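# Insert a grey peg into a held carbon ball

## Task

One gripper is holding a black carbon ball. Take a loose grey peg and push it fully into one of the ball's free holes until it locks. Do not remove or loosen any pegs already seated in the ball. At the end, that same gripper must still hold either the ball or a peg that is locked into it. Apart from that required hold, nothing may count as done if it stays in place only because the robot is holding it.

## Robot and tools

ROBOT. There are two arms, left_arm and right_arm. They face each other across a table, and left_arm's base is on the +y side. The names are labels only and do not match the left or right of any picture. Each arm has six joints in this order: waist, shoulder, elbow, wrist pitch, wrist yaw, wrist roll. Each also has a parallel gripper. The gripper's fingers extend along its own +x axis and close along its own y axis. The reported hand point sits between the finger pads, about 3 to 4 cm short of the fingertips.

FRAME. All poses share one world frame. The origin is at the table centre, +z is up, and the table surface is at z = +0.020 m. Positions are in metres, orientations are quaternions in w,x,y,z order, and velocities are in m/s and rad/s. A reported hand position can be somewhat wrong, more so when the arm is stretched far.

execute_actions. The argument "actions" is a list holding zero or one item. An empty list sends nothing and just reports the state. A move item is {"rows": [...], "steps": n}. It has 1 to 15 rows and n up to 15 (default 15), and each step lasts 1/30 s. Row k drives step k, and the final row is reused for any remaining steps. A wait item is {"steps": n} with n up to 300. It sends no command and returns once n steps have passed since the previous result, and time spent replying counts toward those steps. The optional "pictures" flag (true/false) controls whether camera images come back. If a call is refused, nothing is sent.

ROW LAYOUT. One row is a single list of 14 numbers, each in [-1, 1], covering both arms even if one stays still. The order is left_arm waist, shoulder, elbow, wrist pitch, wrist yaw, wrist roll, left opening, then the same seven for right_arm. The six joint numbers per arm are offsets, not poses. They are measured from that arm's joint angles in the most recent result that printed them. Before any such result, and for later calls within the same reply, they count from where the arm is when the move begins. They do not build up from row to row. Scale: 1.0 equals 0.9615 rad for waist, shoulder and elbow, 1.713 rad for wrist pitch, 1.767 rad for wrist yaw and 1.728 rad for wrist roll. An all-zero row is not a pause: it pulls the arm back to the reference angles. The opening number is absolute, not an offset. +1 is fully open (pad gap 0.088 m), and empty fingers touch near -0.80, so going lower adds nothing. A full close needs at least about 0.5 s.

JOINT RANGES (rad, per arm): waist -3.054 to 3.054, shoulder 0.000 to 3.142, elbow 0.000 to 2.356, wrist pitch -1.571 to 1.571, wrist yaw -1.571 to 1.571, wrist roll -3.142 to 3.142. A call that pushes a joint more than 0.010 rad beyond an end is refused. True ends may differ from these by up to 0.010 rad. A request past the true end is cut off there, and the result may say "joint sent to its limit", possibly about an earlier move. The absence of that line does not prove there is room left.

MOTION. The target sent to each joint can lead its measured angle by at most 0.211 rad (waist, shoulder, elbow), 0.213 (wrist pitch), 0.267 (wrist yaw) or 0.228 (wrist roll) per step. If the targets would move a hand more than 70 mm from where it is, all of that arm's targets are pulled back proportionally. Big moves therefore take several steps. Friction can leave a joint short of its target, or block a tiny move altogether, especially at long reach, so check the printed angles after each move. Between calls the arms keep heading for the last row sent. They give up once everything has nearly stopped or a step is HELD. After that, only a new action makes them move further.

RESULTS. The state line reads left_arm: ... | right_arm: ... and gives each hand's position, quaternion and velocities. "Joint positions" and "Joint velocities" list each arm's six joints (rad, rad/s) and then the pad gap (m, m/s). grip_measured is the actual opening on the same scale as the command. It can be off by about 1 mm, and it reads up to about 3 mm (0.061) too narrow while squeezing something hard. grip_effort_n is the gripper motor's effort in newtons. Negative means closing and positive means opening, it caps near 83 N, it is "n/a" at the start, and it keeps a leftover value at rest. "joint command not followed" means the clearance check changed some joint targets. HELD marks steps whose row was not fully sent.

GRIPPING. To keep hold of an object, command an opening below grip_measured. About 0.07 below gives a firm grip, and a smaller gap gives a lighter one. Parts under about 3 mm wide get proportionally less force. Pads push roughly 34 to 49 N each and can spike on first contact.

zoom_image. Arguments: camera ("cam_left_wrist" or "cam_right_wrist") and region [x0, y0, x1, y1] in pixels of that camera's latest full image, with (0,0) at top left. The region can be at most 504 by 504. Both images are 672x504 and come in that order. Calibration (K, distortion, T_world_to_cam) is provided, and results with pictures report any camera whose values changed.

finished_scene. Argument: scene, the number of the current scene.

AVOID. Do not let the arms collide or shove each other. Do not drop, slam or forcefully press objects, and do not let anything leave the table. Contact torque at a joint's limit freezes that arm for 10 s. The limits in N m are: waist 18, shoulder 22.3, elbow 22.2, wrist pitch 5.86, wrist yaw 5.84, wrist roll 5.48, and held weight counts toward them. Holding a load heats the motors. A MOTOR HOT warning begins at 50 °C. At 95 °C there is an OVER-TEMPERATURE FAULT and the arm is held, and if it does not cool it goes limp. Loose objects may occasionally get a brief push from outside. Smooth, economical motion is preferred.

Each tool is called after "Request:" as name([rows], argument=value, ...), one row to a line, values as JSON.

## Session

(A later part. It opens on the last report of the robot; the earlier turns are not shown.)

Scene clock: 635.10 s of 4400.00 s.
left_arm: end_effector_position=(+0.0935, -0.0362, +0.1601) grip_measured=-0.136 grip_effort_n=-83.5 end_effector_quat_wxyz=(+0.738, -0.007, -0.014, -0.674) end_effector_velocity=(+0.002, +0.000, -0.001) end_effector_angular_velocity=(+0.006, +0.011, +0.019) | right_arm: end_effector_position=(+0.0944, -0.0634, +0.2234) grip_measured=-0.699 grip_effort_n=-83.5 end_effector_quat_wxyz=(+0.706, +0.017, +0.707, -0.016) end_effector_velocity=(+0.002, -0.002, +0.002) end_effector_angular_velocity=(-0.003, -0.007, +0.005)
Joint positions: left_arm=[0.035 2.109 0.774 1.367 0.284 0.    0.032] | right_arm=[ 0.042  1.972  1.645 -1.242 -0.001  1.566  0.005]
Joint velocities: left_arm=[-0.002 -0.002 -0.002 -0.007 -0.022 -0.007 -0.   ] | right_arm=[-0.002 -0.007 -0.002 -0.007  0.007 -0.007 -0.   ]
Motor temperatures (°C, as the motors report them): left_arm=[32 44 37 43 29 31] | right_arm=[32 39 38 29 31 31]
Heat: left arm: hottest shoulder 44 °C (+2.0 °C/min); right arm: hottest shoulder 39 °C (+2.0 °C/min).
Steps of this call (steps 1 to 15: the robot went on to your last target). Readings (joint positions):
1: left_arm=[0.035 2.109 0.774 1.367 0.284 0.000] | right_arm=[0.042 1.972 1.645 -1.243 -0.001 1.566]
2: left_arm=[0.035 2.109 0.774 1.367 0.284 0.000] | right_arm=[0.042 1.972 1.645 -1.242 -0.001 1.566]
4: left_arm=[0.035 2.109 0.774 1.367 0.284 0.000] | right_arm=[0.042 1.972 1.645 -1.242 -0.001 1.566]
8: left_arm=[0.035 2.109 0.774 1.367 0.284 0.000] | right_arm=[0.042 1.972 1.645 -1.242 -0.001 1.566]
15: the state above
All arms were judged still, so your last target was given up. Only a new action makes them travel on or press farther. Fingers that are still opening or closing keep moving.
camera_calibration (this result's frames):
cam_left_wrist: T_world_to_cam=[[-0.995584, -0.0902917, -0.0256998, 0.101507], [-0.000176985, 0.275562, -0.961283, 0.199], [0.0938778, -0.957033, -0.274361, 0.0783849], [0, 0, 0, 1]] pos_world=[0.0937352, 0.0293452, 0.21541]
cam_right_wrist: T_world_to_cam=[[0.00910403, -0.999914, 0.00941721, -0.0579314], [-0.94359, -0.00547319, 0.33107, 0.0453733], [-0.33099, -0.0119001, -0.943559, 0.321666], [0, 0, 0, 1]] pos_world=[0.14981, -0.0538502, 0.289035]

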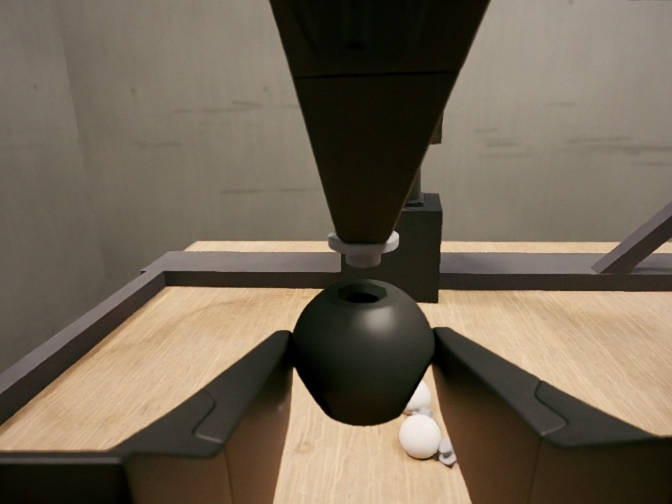

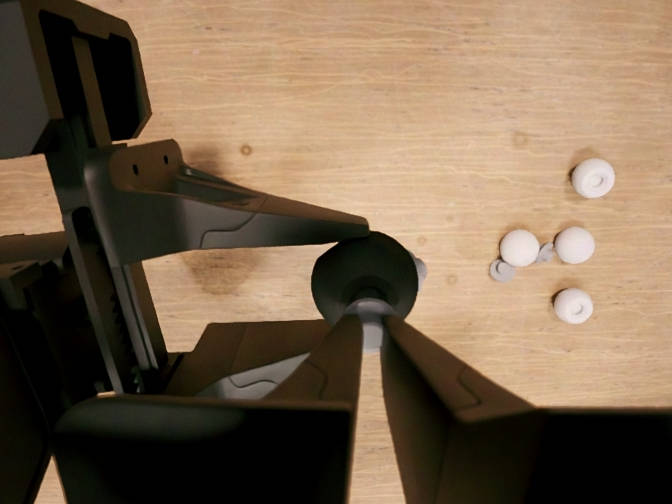

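Request:
execute_actions([
  {"rows": [[0,0,0,0,0,0,-0.21, 0,0,-0.016,0.003,0,0,-0.77],[0,0,0,0,0,0,-0.21, 0,0,-0.023,0.006,0,0,-0.77],[0,0,0,0,0,0,-0.21, 0,0,-0.03,0.01,0,0,-0.77],[0,0,0,0,0,0,-0.21, 0,0,-0.036,0.014,0,0,-0.77],[0,0,0,0,0,0,-0.21, 0,0,-0.042,0.018,0,0,-0.77],[0,0,0,0,0,0,-0.21, 0,0,-0.047,0.0215,0,0,-0.77],[0,0,0,0,0,0,-0.21, 0,0,-0.051,0.0245,0,0,-0.77]], "steps": 15},
], pictures=false)

Request:
execute_actions([
  {"steps": 12},
])

Request:
zoom_image(camera="cam_left_wrist", region=[280, 200, 440, 340])

Scene clock: 653.20 s of 4400.00 s.
left_arm: end_effector_position=(+0.0935, -0.0362, +0.1601) grip_measured=-0.136 grip_effort_n=-83.5 end_effector_quat_wxyz=(+0.738, -0.007, -0.014, -0.674) end_effector_velocity=(+0.002, +0.000, +0.003) end_effector_angular_velocity=(-0.012, +0.003, +0.010) | right_arm: end_effector_position=(+0.0944, -0.0637, +0.2146) grip_measured=-0.699 grip_effort_n=-83.5 end_effector_quat_wxyz=(+0.706, +0.018, +0.707, -0.015) end_effector_velocity=(-0.000, -0.005, -0.002) end_effector_angular_velocity=(-0.017, +0.008, +0.005)
Joint positions: left_arm=[0.035 2.109 0.774 1.367 0.284 0.    0.032] | right_arm=[ 0.042  1.972  1.61  -1.204 -0.001  1.566  0.005]
Joint velocities: left_arm=[ 0.002 -0.002  0.002  0.007 -0.007 -0.007  0.   ] | right_arm=[-0.002 -0.002 -0.012 -0.007 -0.007 -0.007  0.   ]
Motor temperatures (°C, as the motors report them): left_arm=[32 45 36 43 29 31] | right_arm=[32 39 37 29 31 31]
Heat: left arm: hottest shoulder 45 °C (+2.0 °C/min); right arm: hottest shoulder 39 °C (+1.0 °C/min).
Steps of this call (steps 1 to 90: nothing new was sent; then 14.60 s passed at rest; steps 91 to 105: all 15 steps of this action). Readings (joint positions):
91: left_arm=[0.035 2.109 0.774 1.367 0.284 0.000] | right_arm=[0.042 1.972 1.644 -1.241 -0.001 1.566]
92: left_arm=[0.035 2.109 0.774 1.367 0.284 0.000] | right_arm=[0.042 1.972 1.642 -1.239 -0.001 1.566]
94: left_arm=[0.035 2.109 0.774 1.367 0.284 0.000] | right_arm=[0.042 1.972 1.636 -1.232 -0.001 1.566]
98: left_arm=[0.035 2.109 0.774 1.367 0.284 0.000] | right_arm=[0.042 1.972 1.617 -1.214 -0.001 1.566]
105: the state above

Scene clock: 653.60 s of 4400.00 s.
left_arm: end_effector_position=(+0.0935, -0.0362, +0.1601) grip_measured=-0.136 grip_effort_n=-83.5 end_effector_quat_wxyz=(+0.738, -0.007, -0.014, -0.674) end_effector_velocity=(+0.004, +0.001, +0.005) end_effector_angular_velocity=(-0.021, -0.000, +0.024) | right_arm: end_effector_position=(+0.0944, -0.0637, +0.2143) grip_measured=-0.699 grip_effort_n=-83.5 end_effector_quat_wxyz=(+0.706, +0.018, +0.707, -0.015) end_effector_velocity=(-0.003, -0.002, +0.000) end_effector_angular_velocity=(-0.006, +0.022, +0.005)
Joint positions: left_arm=[0.035 2.109 0.774 1.367 0.284 0.    0.032] | right_arm=[ 0.042  1.972  1.608 -1.203 -0.001  1.566  0.005]
Joint velocities: left_arm=[ 0.002 -0.002 -0.002  0.022 -0.022 -0.007 -0.   ] | right_arm=[-0.002 -0.002 -0.002 -0.007 -0.022 -0.007 -0.   ]
Motor temperatures (°C, as the motors report them): left_arm=[32 45 36 43 29 31] | right_arm=[32 39 37 29 31 31]
Heat: left arm: hottest shoulder 45 °C (+2.0 °C/min); right arm: hottest shoulder 39 °C (+1.0 °C/min).
Steps of this call (steps 1 to 12: the robot went on to your last target). Readings (joint positions):
1: left_arm=[0.035 2.109 0.774 1.367 0.284 0.000] | right_arm=[0.042 1.972 1.609 -1.204 -0.001 1.566]
2: left_arm=[0.035 2.109 0.774 1.367 0.284 0.000] | right_arm=[0.042 1.972 1.609 -1.203 -0.001 1.566]
4: left_arm=[0.035 2.109 0.774 1.367 0.284 0.000] | right_arm=[0.042 1.972 1.609 -1.203 -0.001 1.566]
8: left_arm=[0.035 2.109 0.774 1.367 0.284 0.000] | right_arm=[0.042 1.972 1.608 -1.203 -0.001 1.566]
12: the state above
camera_calibration (this result's frames):
cam_left_wrist: T_world_to_cam=[[-0.995584, -0.0902917, -0.0256998, 0.101507], [-0.000176985, 0.275562, -0.961283, 0.199], [0.0938778, -0.957033, -0.274361, 0.0783849], [0, 0, 0, 1]] pos_world=[0.0937352, 0.0293452, 0.21541]
cam_right_wrist: T_world_to_cam=[[0.00910279, -0.999938, 0.00637114, -0.0574849], [-0.943643, -0.00648195, 0.330903, 0.0483428], [-0.330841, -0.00902422, -0.943643, 0.31327], [0, 0, 0, 1]] pos_world=[0.149784, -0.054341, 0.279984]

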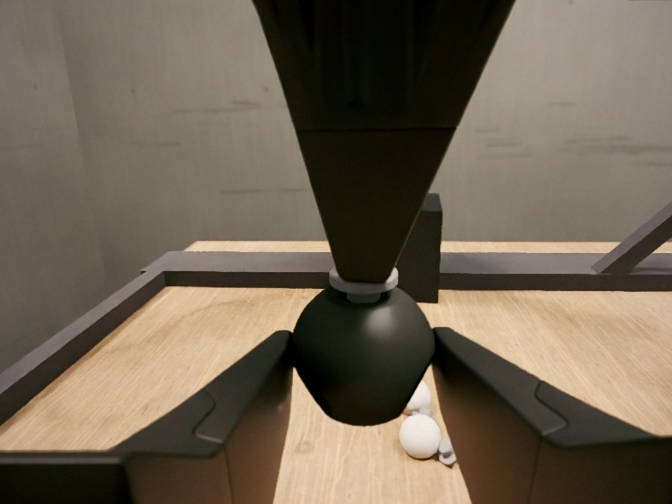

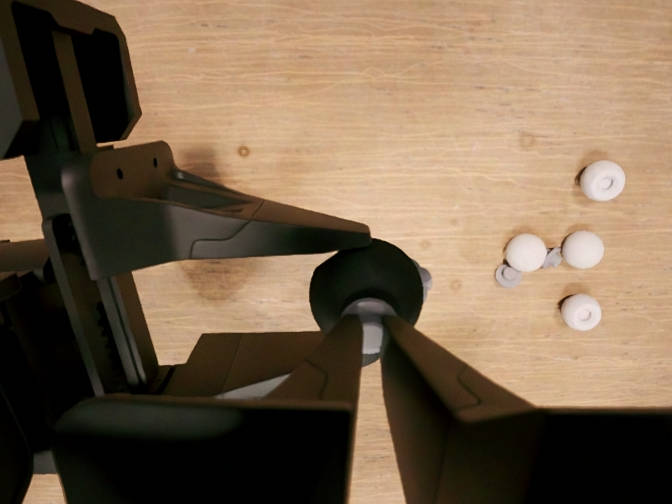

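Region (280, 200, 440, 340) of cam_left_wrist's 672x504 image, scaled by 3.150, with more detail than that image has; it fills the top 441 rows of this view, and the rest is white.

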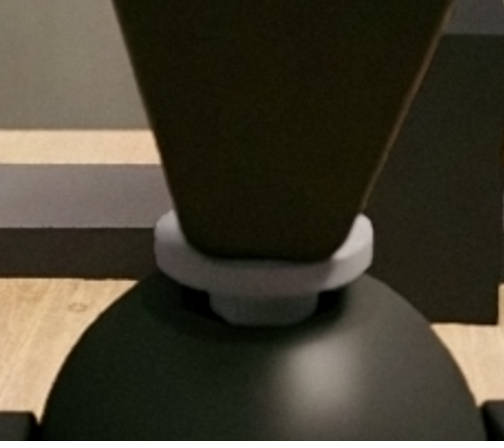

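Request:
execute_actions([
  {"rows": [[0,0,0,0,0,0,-0.21, 0,0,-0.016,0.003,0,0,-0.77],[0,0,0,0,0,0,-0.21, 0,0,-0.02,0.005,0,0,-0.77],[0,0,0,0,0,0,-0.21, 0,0,-0.024,0.0075,0,0,-0.77],[0,0,0,0,0,0,-0.21, 0,0,-0.028,0.01,0,0,-0.77],[0,0,0,0,0,0,-0.21, 0,0,-0.031,0.0125,0,0,-0.77],[0,0,0,0,0,0,-0.21, 0,0,-0.034,0.0146,0,0,-0.77]], "steps": 15},
])

Request:
zoom_image(camera="cam_left_wrist", region=[280, 200, 440, 340])

Scene clock: 663.93 s of 4400.00 s.
left_arm: end_effector_position=(+0.0935, -0.0363, +0.1589) grip_measured=-0.136 grip_effort_n=-83.5 end_effector_quat_wxyz=(+0.738, -0.006, -0.012, -0.674) end_effector_velocity=(+0.000, -0.001, +0.006) end_effector_angular_velocity=(-0.017, +0.001, +0.005) | right_arm: end_effector_position=(+0.0944, -0.0637, +0.2101) grip_measured=-0.699 grip_effort_n=-83.5 end_effector_quat_wxyz=(+0.706, +0.019, +0.707, -0.014) end_effector_velocity=(-0.002, -0.007, -0.001) end_effector_angular_velocity=(-0.026, +0.009, +0.010)
Joint positions: left_arm=[0.035 2.109 0.774 1.361 0.284 0.    0.032] | right_arm=[ 0.042  1.972  1.592 -1.183 -0.001  1.566  0.005]
Joint velocities: left_arm=[-0.002 -0.007  0.002  0.007 -0.007 -0.007 -0.   ] | right_arm=[ 0.002 -0.002 -0.007 -0.022 -0.007 -0.007  0.   ]
Motor temperatures (°C, as the motors report them): left_arm=[32 45 36 43 29 31] | right_arm=[32 40 36 29 31 31]
Heat: left arm: hottest shoulder 45 °C (+2.0 °C/min); right arm: hottest shoulder 40 °C (+2.0 °C/min).
Steps of this call (steps 1 to 15: the robot went on to your last target; steps 16 to 90: nothing new was sent; then 6.83 s passed at rest; steps 91 to 105: all 15 steps of this action). Readings (joint positions):
91: left_arm=[0.035 2.109 0.774 1.367 0.284 0.000] | right_arm=[0.042 1.972 1.608 -1.202 -0.001 1.566]
92: left_arm=[0.035 2.109 0.774 1.367 0.284 0.000] | right_arm=[0.042 1.972 1.607 -1.201 -0.001 1.566]
94: left_arm=[0.035 2.109 0.774 1.366 0.284 0.000] | right_arm=[0.042 1.972 1.603 -1.196 -0.001 1.566]
98: left_arm=[0.035 2.109 0.774 1.362 0.284 0.000] | right_arm=[0.042 1.972 1.595 -1.187 -0.001 1.566]
105: the state above
camera_calibration (this result's frames):
cam_left_wrist: T_world_to_cam=[[-0.995636, -0.0901592, -0.0240954, 0.10124], [-0.00218846, 0.280677, -0.9598, 0.19798], [0.0932978, -0.955558, -0.27965, 0.0789677], [0, 0, 0, 1]] pos_world=[0.0938641, 0.0290174, 0.214544]
cam_right_wrist: T_world_to_cam=[[0.00910209, -0.999952, 0.00370579, -0.056871], [-0.943688, -0.00736419, 0.330754, 0.0497114], [-0.330711, -0.00650767, -0.94371, 0.309475], [0, 0, 0, 1]] pos_world=[0.149777, -0.0544882, 0.275823]

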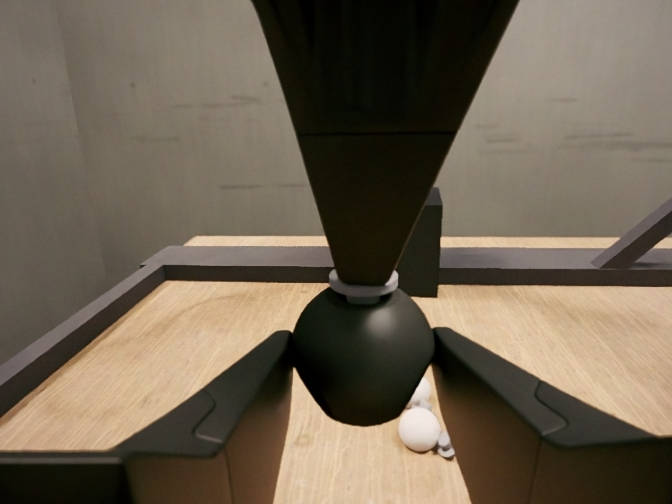

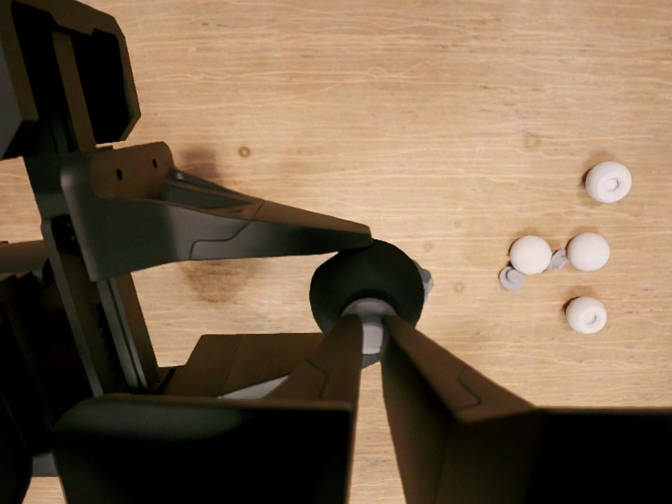

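Region (280, 200, 440, 340) of cam_left_wrist's 672x504 image, scaled by 3.150, with more detail than that image has; it fills the top 441 rows of this view, and the rest is white.

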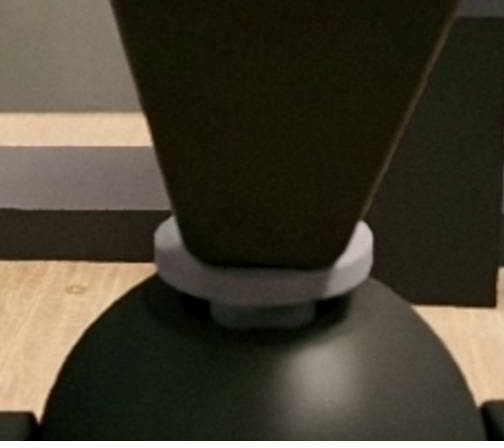

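Request:
execute_actions([
  {"rows": [[0,0,0,0.004,0,0,-0.21, 0,0,-0.018,0.003,0,0,-0.77],[0,0,0,0.006,0,0,-0.21, 0,0,-0.022,0.005,0,0,-0.77],[0,0,0,0.008,0,0,-0.21, 0,0.004,-0.026,0.006,0,0,-0.77],[0,0,0,0.010,0,0,-0.21, 0,0.006,-0.03,0.007,0,0,-0.77],[0,0,0,0.012,0,0,-0.21, 0,0.008,-0.034,0.008,0,0,-0.77],[0,0,0,0.014,0,0,-0.21, 0,0.01,-0.038,0.009,0,0,-0.77],[0,0,0,0.016,0,0,-0.21, 0,0.01,-0.042,0.01,0,0,-0.77]], "steps": 15},
])

Request:
zoom_image(camera="cam_left_wrist", region=[280, 200, 440, 340])

Scene clock: 677.07 s of 4400.00 s.
left_arm: end_effector_position=(+0.0932, -0.0357, +0.1597) grip_measured=-0.136 grip_effort_n=-83.5 end_effector_quat_wxyz=(+0.738, -0.007, -0.014, -0.674) end_effector_velocity=(-0.000, +0.000, +0.002) end_effector_angular_velocity=(-0.009, +0.019, +0.004) | right_arm: end_effector_position=(+0.0944, -0.0645, +0.2059) grip_measured=-0.699 grip_effort_n=-83.5 end_effector_quat_wxyz=(+0.706, +0.019, +0.707, -0.014) end_effector_velocity=(-0.002, -0.000, -0.001) end_effector_angular_velocity=(+0.004, +0.022, +0.005)
Joint positions: left_arm=[0.035 2.109 0.771 1.369 0.284 0.    0.032] | right_arm=[ 0.042  1.972  1.575 -1.167 -0.001  1.566  0.005]
Joint velocities: left_arm=[-0.002 -0.002 -0.002  0.007 -0.007 -0.022  0.   ] | right_arm=[-0.002 -0.002 -0.007  0.007 -0.022 -0.007 -0.   ]
Motor temperatures (°C, as the motors report them): left_arm=[32 45 36 44 29 31] | right_arm=[32 41 36 29 31 31]
Heat: left arm: hottest shoulder 45 °C (+2.0 °C/min); right arm: hottest shoulder 41 °C (+3.0 °C/min).
Steps of this call (steps 1 to 15: the robot went on to your last target; steps 16 to 90: nothing new was sent; then 9.63 s passed at rest; steps 91 to 105: all 15 steps of this action). Readings (joint positions):
91: left_arm=[0.035 2.109 0.774 1.361 0.284 0.000] | right_arm=[0.042 1.972 1.591 -1.182 -0.001 1.566]
92: left_arm=[0.035 2.109 0.774 1.361 0.284 0.000] | right_arm=[0.042 1.972 1.590 -1.182 -0.001 1.566]
94: left_arm=[0.035 2.109 0.774 1.361 0.284 0.000] | right_arm=[0.042 1.972 1.587 -1.179 -0.001 1.566]
98: left_arm=[0.035 2.109 0.772 1.368 0.284 0.000] | right_arm=[0.042 1.972 1.578 -1.171 -0.001 1.566]
105: the state above
camera_calibration (this result's frames):
cam_left_wrist: T_world_to_cam=[[-0.995587, -0.0902826, -0.0255929, 0.101313], [-0.000311179, 0.275904, -0.961185, 0.198483], [0.0938395, -0.956936, -0.274714, 0.0788936], [0, 0, 0, 1]] pos_world=[0.0935245, 0.0298809, 0.215045]
cam_right_wrist: T_world_to_cam=[[0.00910235, -0.999947, 0.00484809, -0.0579636], [-0.943669, -0.00698613, 0.330818, 0.0510573], [-0.330767, -0.00758621, -0.943682, 0.305431], [0, 0, 0, 1]] pos_world=[0.149735, -0.0552868, 0.27162]

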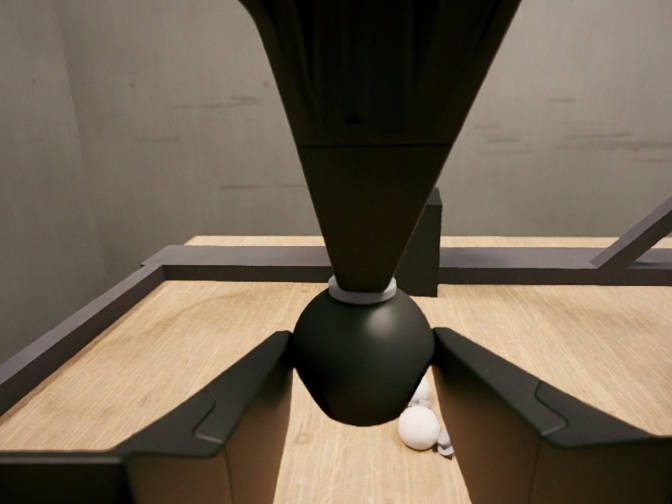

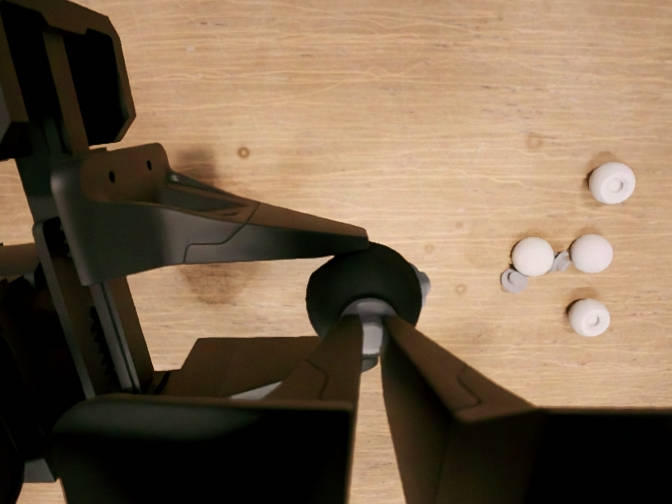

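Region (280, 200, 440, 340) of cam_left_wrist's 672x504 image, scaled by 3.150, with more detail than that image has; it fills the top 441 rows of this view, and the rest is white.

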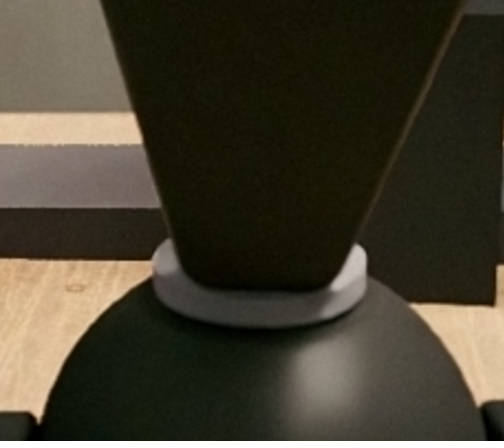

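Request:
execute_actions([
  {"rows": [[0,0,0.004,0.012,0,0,-0.21, 0,0.01,-0.026,0.002,0,0,-0.77],[0,0,0.006,0.014,0,0,-0.21, 0,0.012,-0.03,0.004,0,0,-0.77],[0,0,0.008,0.016,0,0,-0.21, 0,0.014,-0.034,0.006,0,0,-0.77],[0,0,0.01,0.018,0,0,-0.21, 0,0.016,-0.038,0.007,0,0,-0.77],[0,0,0.012,0.02,0,0,-0.21, 0,0.018,-0.042,0.008,0,0,-0.77],[0,0,0.012,0.022,0,0,-0.21, 0,0.02,-0.046,0.009,0,0,-0.77],[0,0,0.012,0.024,0,0,-0.21, 0,0.02,-0.05,0.01,0,0,-0.77]], "steps": 15},
])

Request:
zoom_image(camera="cam_left_wrist", region=[280, 200, 440, 340])

Scene clock: 686.90 s of 4400.00 s.
left_arm: end_effector_position=(+0.0932, -0.0357, +0.1580) grip_measured=-0.136 grip_effort_n=-83.5 end_effector_quat_wxyz=(+0.738, -0.007, -0.015, -0.674) end_effector_velocity=(+0.002, -0.001, -0.002) end_effector_angular_velocity=(+0.007, -0.004, +0.020) | right_arm: end_effector_position=(+0.0943, -0.0650, +0.2015) grip_measured=-0.699 grip_effort_n=-83.5 end_effector_quat_wxyz=(+0.706, +0.019, +0.707, -0.014) end_effector_velocity=(-0.001, -0.000, -0.001) end_effector_angular_velocity=(+0.004, +0.022, +0.015)
Joint positions: left_arm=[0.035 2.118 0.771 1.382 0.284 0.    0.032] | right_arm=[ 0.042  1.972  1.557 -1.148 -0.002  1.566  0.005]
Joint velocities: left_arm=[-0.002  0.002  0.002 -0.007 -0.022  0.007 -0.   ] | right_arm=[-0.007 -0.002 -0.007  0.007 -0.022 -0.022 -0.   ]
Motor temperatures (°C, as the motors report them): left_arm=[32 46 36 47 29 31] | right_arm=[32 41 35 29 31 31]
Heat: left arm: hottest wrist pitch 47 °C (+4.0 °C/min); right arm: hottest shoulder 41 °C (+2.0 °C/min).
Steps of this call (steps 1 to 15: the robot went on to your last target; steps 16 to 90: nothing new was sent; then 6.33 s passed at rest; steps 91 to 105: all 15 steps of this action). Readings (joint positions):
91: left_arm=[0.035 2.109 0.771 1.370 0.284 0.000] | right_arm=[0.042 1.972 1.574 -1.167 -0.001 1.566]
92: left_arm=[0.035 2.109 0.771 1.370 0.284 0.000] | right_arm=[0.042 1.972 1.573 -1.166 -0.001 1.566]
94: left_arm=[0.035 2.111 0.771 1.372 0.284 0.000] | right_arm=[0.042 1.972 1.570 -1.162 -0.001 1.566]
98: left_arm=[0.035 2.115 0.771 1.378 0.284 0.000] | right_arm=[0.042 1.972 1.561 -1.152 -0.002 1.566]
105: the state above
camera_calibration (this result's frames):
cam_left_wrist: T_world_to_cam=[[-0.995558, -0.0903565, -0.0264483, 0.101395], [0.000762759, 0.273173, -0.961965, 0.196733], [0.0941447, -0.957712, -0.27189, 0.0779248], [0, 0, 0, 1]] pos_world=[0.0934584, 0.0300491, 0.213119]
cam_right_wrist: T_world_to_cam=[[0.00910645, -0.999952, 0.0036826, -0.058199], [-0.943562, -0.0073735, 0.331113, 0.0523558], [-0.33107, -0.00649003, -0.943584, 0.301272], [0, 0, 0, 1]] pos_world=[0.149673, -0.0558549, 0.267154]

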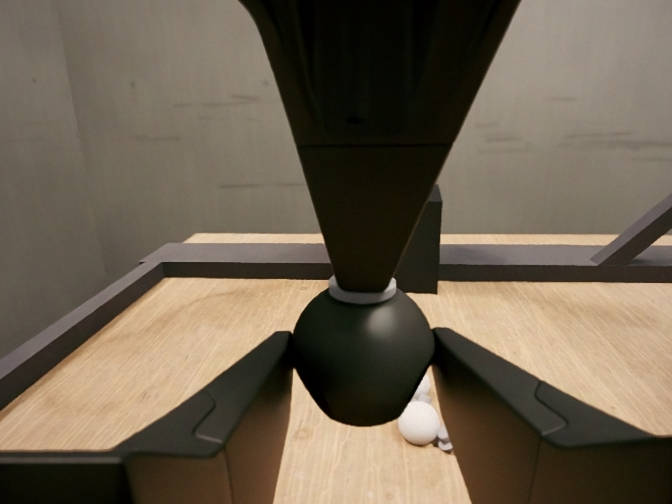

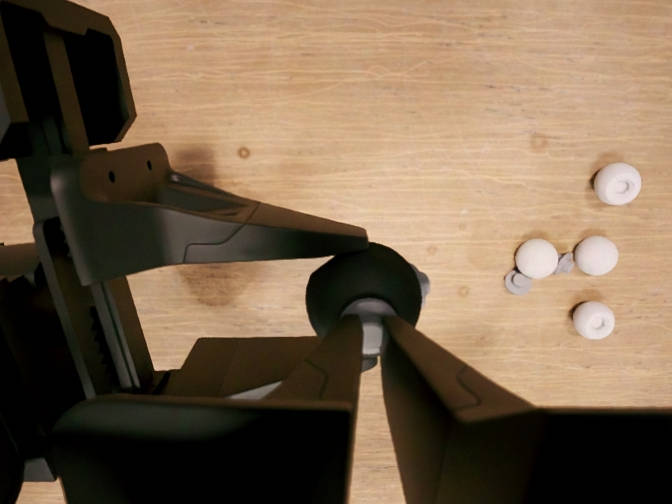

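Region (280, 200, 440, 340) of cam_left_wrist's 672x504 image, scaled by 3.150, with more detail than that image has; it fills the top 441 rows of this view, and the rest is white.

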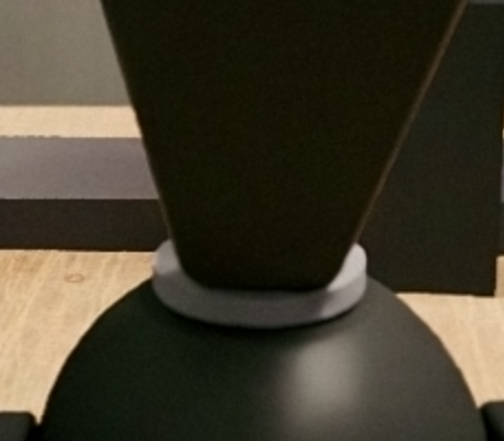

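Request:
execute_actions([
  {"rows": [[0,-0.01,0.012,0.018,0,0,-0.21, 0,0.02,-0.032,0.0,0,0,-0.77],[0,-0.014,0.015,0.022,0,0,-0.21, 0,0.023,-0.035,0.0,0,0,-0.77],[0,-0.018,0.018,0.026,0,0,-0.21, 0,0.026,-0.038,0.0,0,0,-0.77],[0,-0.022,0.021,0.030,0,0,-0.21, 0,0.029,-0.041,0.0,0,0,-0.77],[0,-0.026,0.024,0.034,0,0,-0.21, 0,0.032,-0.044,0.0,0,0,-0.77],[0,-0.03,0.027,0.038,0,0,-0.21, 0,0.035,-0.047,0.0,0,0,-0.77],[0,-0.034,0.030,0.042,0,0,-0.21, 0,0.038,-0.05,0.0,0,0,-0.77],[0,-0.038,0.033,0.046,0,0,-0.21, 0,0.041,-0.053,0.0,0,0,-0.77],[0,-0.042,0.036,0.050,0,0,-0.21, 0,0.044,-0.056,0.0,0,0,-0.77],[0,-0.046,0.039,0.054,0,0,-0.21, 0,0.047,-0.059,0.0,0,0,-0.77]], "steps": 15},
])

Request:
zoom_image(camera="cam_left_wrist", region=[280, 200, 440, 340])

Scene clock: 719.80 s of 4400.00 s.
left_arm: end_effector_position=(+0.0931, -0.0353, +0.1647) grip_measured=-0.136 grip_effort_n=-83.5 end_effector_quat_wxyz=(+0.738, -0.015, -0.030, -0.674) end_effector_velocity=(+0.002, +0.001, +0.005) end_effector_angular_velocity=(-0.022, +0.001, +0.019) | right_arm: end_effector_position=(+0.0939, -0.0657, +0.1997) grip_measured=-0.699 grip_effort_n=-83.5 end_effector_quat_wxyz=(+0.706, +0.019, +0.708, -0.014) end_effector_velocity=(-0.002, -0.002, +0.005) end_effector_angular_velocity=(+0.008, +0.022, +0.005)
Joint positions: left_arm=[0.035 2.119 0.771 1.414 0.284 0.    0.032] | right_arm=[ 0.042  1.97   1.548 -1.141 -0.004  1.566  0.005]
Joint velocities: left_arm=[-0.002 -0.002 -0.002  0.022 -0.022 -0.007 -0.   ] | right_arm=[-0.002 -0.017 -0.002 -0.007 -0.022 -0.007 -0.   ]
Motor temperatures (°C, as the motors report them): left_arm=[32 48 37 59 29 31] | right_arm=[32 40 34 29 31 31]
Heat: left arm: hottest wrist pitch 59 °C (+14.2 °C/min); right arm: hottest shoulder 40 °C (+0.0 °C/min). Fold the left arm in close to its base before you think long.
MOTOR HOT: a motor of the left arm reached 50 °C. Now the hottest motor of the left arm, joint 4 (wrist pitch), reports 59 °C. The temperature limit of the motors' drives, at which the controller stops that arm, is 95 °C. To cool a motor, set the load down, stop pushing, or move to a pose that needs little force.
Steps of this call (steps 1 to 15: the robot went on to your last target; steps 16 to 90: nothing new was sent; then 29.40 s passed at rest; steps 91 to 105: all 15 steps of this action). Readings (joint positions):
91: left_arm=[0.035 2.119 0.771 1.383 0.284 0.000] | right_arm=[0.042 1.972 1.556 -1.148 -0.002 1.566]
92: left_arm=[0.035 2.119 0.771 1.384 0.284 0.000] | right_arm=[0.042 1.972 1.556 -1.147 -0.002 1.566]
94: left_arm=[0.035 2.119 0.771 1.388 0.284 0.000] | right_arm=[0.042 1.972 1.554 -1.146 -0.002 1.566]
98: left_arm=[0.035 2.119 0.771 1.400 0.284 0.000] | right_arm=[0.042 1.972 1.551 -1.143 -0.003 1.566]
105: the state above
camera_calibration (this result's frames):
cam_left_wrist: T_world_to_cam=[[-0.995191, -0.0912916, -0.03552, 0.102904], [0.0122248, 0.244025, -0.969692, 0.202338], [0.0971925, -0.965462, -0.241735, 0.0745624], [0, 0, 0, 1]] pos_world=[0.0926889, 0.0320059, 0.217885]
cam_right_wrist: T_world_to_cam=[[0.00913249, -0.999951, 0.00392417, -0.0589237], [-0.942796, -0.00730255, 0.33329, 0.0520781], [-0.333245, -0.00674346, -0.942816, 0.299501], [0, 0, 0, 1]] pos_world=[0.149444, -0.0565208, 0.265248]

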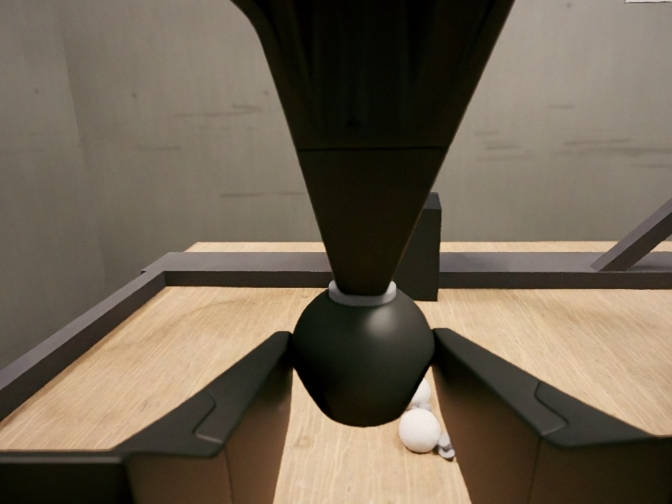

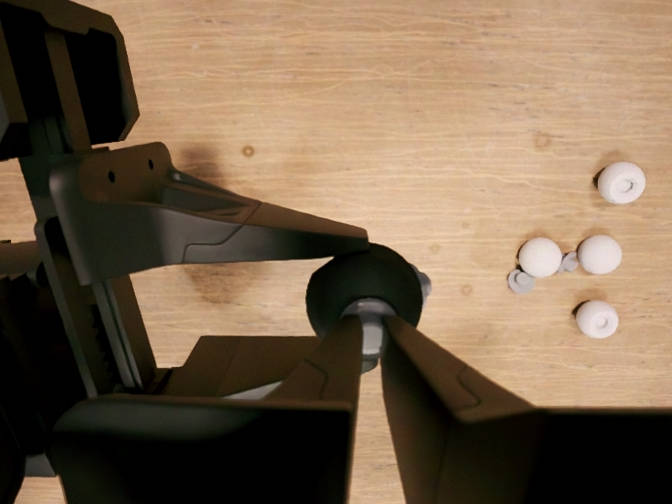

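Region (280, 200, 440, 340) of cam_left_wrist's 672x504 image, scaled by 3.150, with more detail than that image has; it fills the top 441 rows of this view, and the rest is white.

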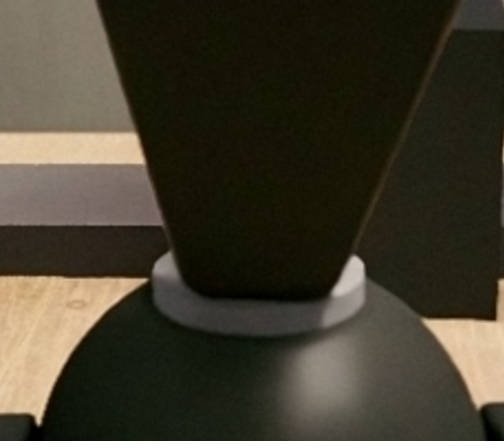

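It moved a bit further in. Release the load now, open and lift.

Request:
execute_actions([
  {"rows": [[0,-0.03,0.025,0.02,0,0,-0.21, 0,0.03,-0.03,0.0,0,0,-0.7],[0,-0.015,0.012,0.005,0,0,-0.21, 0,0.015,-0.015,0.0,0,0,-0.62],[0,0,0,-0.01,0,0,-0.21, 0,0,0,0.0,0,0,-0.55],[0,0,0,-0.018,0,0,-0.21, 0,0,0.01,0.0,0,0,-0.5],[0,0,0,-0.022,0,0,-0.21, 0,0,0.02,0.0,0,0,-0.5],[0,0,0,-0.022,0,0,-0.21, 0,0,0.03,-0.005,0,0,-0.5],[0,0,0,-0.022,0,0,-0.21, 0,0,0.045,-0.015,0,0,-0.5],[0,0,0,-0.022,0,0,-0.21, 0,0,0.06,-0.025,0,0,-0.5],[0,0,0,-0.022,0,0,-0.21, 0,0,0.08,-0.037,0,0,-0.5],[0,0,0,-0.022,0,0,-0.21, 0,0,0.10,-0.05,0,0,-0.5],[0,0,0,-0.022,0,0,-0.21, 0,0,0.12,-0.062,0,0,-0.5],[0,0,0,-0.022,0,0,-0.21, 0,0,0.14,-0.074,0,0,-0.5]], "steps": 15},
], pictures=false)

Request:
execute_actions([
  {"steps": 15},
])

Request:
zoom_image(camera="cam_left_wrist", region=[280, 200, 440, 340])

Scene clock: 737.63 s of 4400.00 s.
left_arm: end_effector_position=(+0.0932, -0.0355, +0.1549) grip_measured=-0.136 grip_effort_n=-83.5 end_effector_quat_wxyz=(+0.738, -0.006, -0.012, -0.674) end_effector_velocity=(-0.003, +0.001, +0.000) end_effector_angular_velocity=(-0.003, +0.007, -0.000) | right_arm: end_effector_position=(+0.0942, -0.0615, +0.2290) grip_measured=-0.508 grip_effort_n=17.0 end_effector_quat_wxyz=(+0.706, +0.023, +0.708, -0.010) end_effector_velocity=(-0.001, +0.026, +0.068) end_effector_angular_velocity=(+0.100, +0.002, -0.005)
Joint positions: left_arm=[0.035 2.123 0.77  1.38  0.284 0.    0.032] | right_arm=[ 0.042  1.963  1.654 -1.243 -0.003  1.566  0.014]
Joint velocities: left_arm=[-0.007 -0.002 -0.007  0.007 -0.007 -0.007 -0.   ] | right_arm=[ 0.002 -0.002  0.266 -0.168 -0.007  0.007  0.002]
Motor temperatures (°C, as the motors report them): left_arm=[32 53 41 80 29 31] | right_arm=[32 39 34 29 31 31]
Heat: left arm: hottest wrist pitch 80 °C (+35.2 °C/min); right arm: hottest shoulder 39 °C (-2.0 °C/min). Fold the left arm in close to its base before you think long.
MOTOR HOT: still on. Now the hottest motor of the left arm, joint 4 (wrist pitch), reports 80 °C; a drive's own limit is 95 °C.
Steps of this call (steps 1 to 15: the robot went on to your last target; steps 16 to 90: nothing new was sent; then 14.33 s passed at rest; steps 91 to 105: all 15 steps of this action). Readings (joint positions):
91: left_arm=[0.035 2.120 0.771 1.417 0.284 0.000] | right_arm=[0.042 1.967 1.548 -1.140 -0.004 1.566]
92: left_arm=[0.035 2.122 0.771 1.414 0.284 0.000] | right_arm=[0.042 1.965 1.548 -1.140 -0.004 1.566]
94: left_arm=[0.035 2.123 0.770 1.403 0.284 0.000] | right_arm=[0.042 1.962 1.551 -1.140 -0.004 1.566]
98: left_arm=[0.035 2.123 0.770 1.389 0.284 0.000] | right_arm=[0.042 1.962 1.566 -1.155 -0.003 1.566]
105: the state above

Scene clock: 738.13 s of 4400.00 s.
left_arm: end_effector_position=(+0.0932, -0.0355, +0.1546) grip_measured=-0.136 grip_effort_n=-83.5 end_effector_quat_wxyz=(+0.738, -0.005, -0.011, -0.674) end_effector_velocity=(-0.000, +0.000, +0.002) end_effector_angular_velocity=(-0.009, +0.019, +0.004) | right_arm: end_effector_position=(+0.0942, -0.0627, +0.2328) grip_measured=-0.503 grip_effort_n=17.0 end_effector_quat_wxyz=(+0.706, +0.021, +0.708, -0.012) end_effector_velocity=(-0.000, +0.001, +0.000) end_effector_angular_velocity=(+0.008, +0.007, +0.005)
Joint positions: left_arm=[0.035 2.123 0.77  1.378 0.284 0.    0.032] | right_arm=[ 0.042  1.963  1.669 -1.265 -0.003  1.566  0.014]
Joint velocities: left_arm=[-0.002 -0.002 -0.002  0.007 -0.007 -0.022 -0.   ] | right_arm=[-0.002 -0.002 -0.002  0.007 -0.007 -0.007  0.   ]
Motor temperatures (°C, as the motors report them): left_arm=[32 53 40 79 29 31] | right_arm=[32 39 34 29 31 31]
Heat: left arm: hottest wrist pitch 79 °C (+34.5 °C/min); right arm: hottest shoulder 39 °C (-2.0 °C/min). Fold the left arm in close to its base before you think long.
MOTOR HOT: still on. Now the hottest motor of the left arm, joint 4 (wrist pitch), reports 79 °C; a drive's own limit is 95 °C.
Steps of this call (steps 1 to 15: the robot went on to your last target). Readings (joint positions):
1: left_arm=[0.035 2.123 0.770 1.380 0.284 0.000] | right_arm=[0.042 1.963 1.661 -1.248 -0.003 1.566]
2: left_arm=[0.035 2.123 0.770 1.380 0.284 0.000] | right_arm=[0.042 1.963 1.664 -1.253 -0.003 1.566]
4: left_arm=[0.035 2.123 0.770 1.378 0.284 0.000] | right_arm=[0.042 1.963 1.666 -1.259 -0.003 1.566]
8: left_arm=[0.035 2.123 0.770 1.378 0.284 0.000] | right_arm=[0.042 1.963 1.668 -1.263 -0.003 1.566]
15: the state above
camera_calibration (this result's frames):
cam_left_wrist: T_world_to_cam=[[-0.995646, -0.0901337, -0.0237744, 0.100851], [-0.00259038, 0.281699, -0.959499, 0.193653], [0.0931804, -0.95526, -0.280706, 0.078731], [0, 0, 0, 1]] pos_world=[0.0935774, 0.0297466, 0.210308]
cam_right_wrist: T_world_to_cam=[[0.00912349, -0.999958, -0.000979416, -0.0548851], [-0.943135, -0.00893051, 0.33229, 0.0414996], [-0.332284, -0.00210792, -0.943177, 0.331068], [0, 0, 0, 1]] pos_world=[0.149649, -0.0538144, 0.298412]

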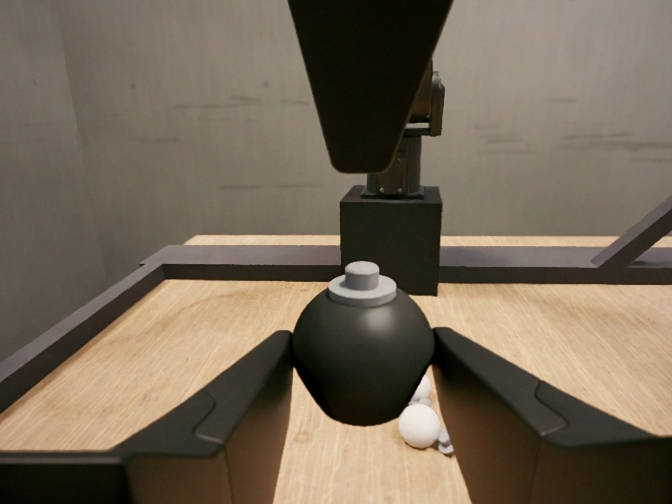

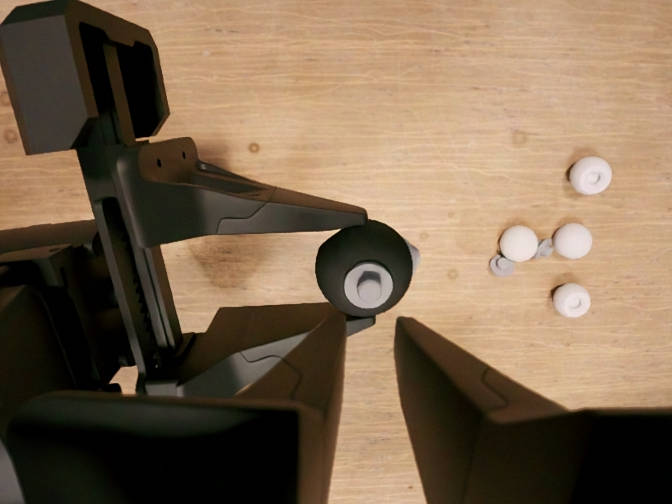

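Region (280, 200, 440, 340) of cam_left_wrist's 672x504 image, scaled by 3.150, with more detail than that image has; it fills the top 441 rows of this view, and the rest is white.

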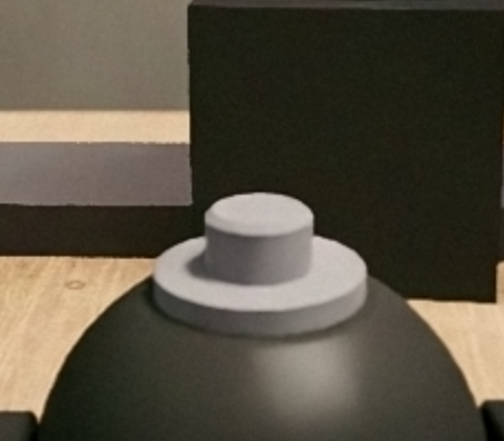

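Request:
finished_scene(scene=1)

The scene is finished: the task was done.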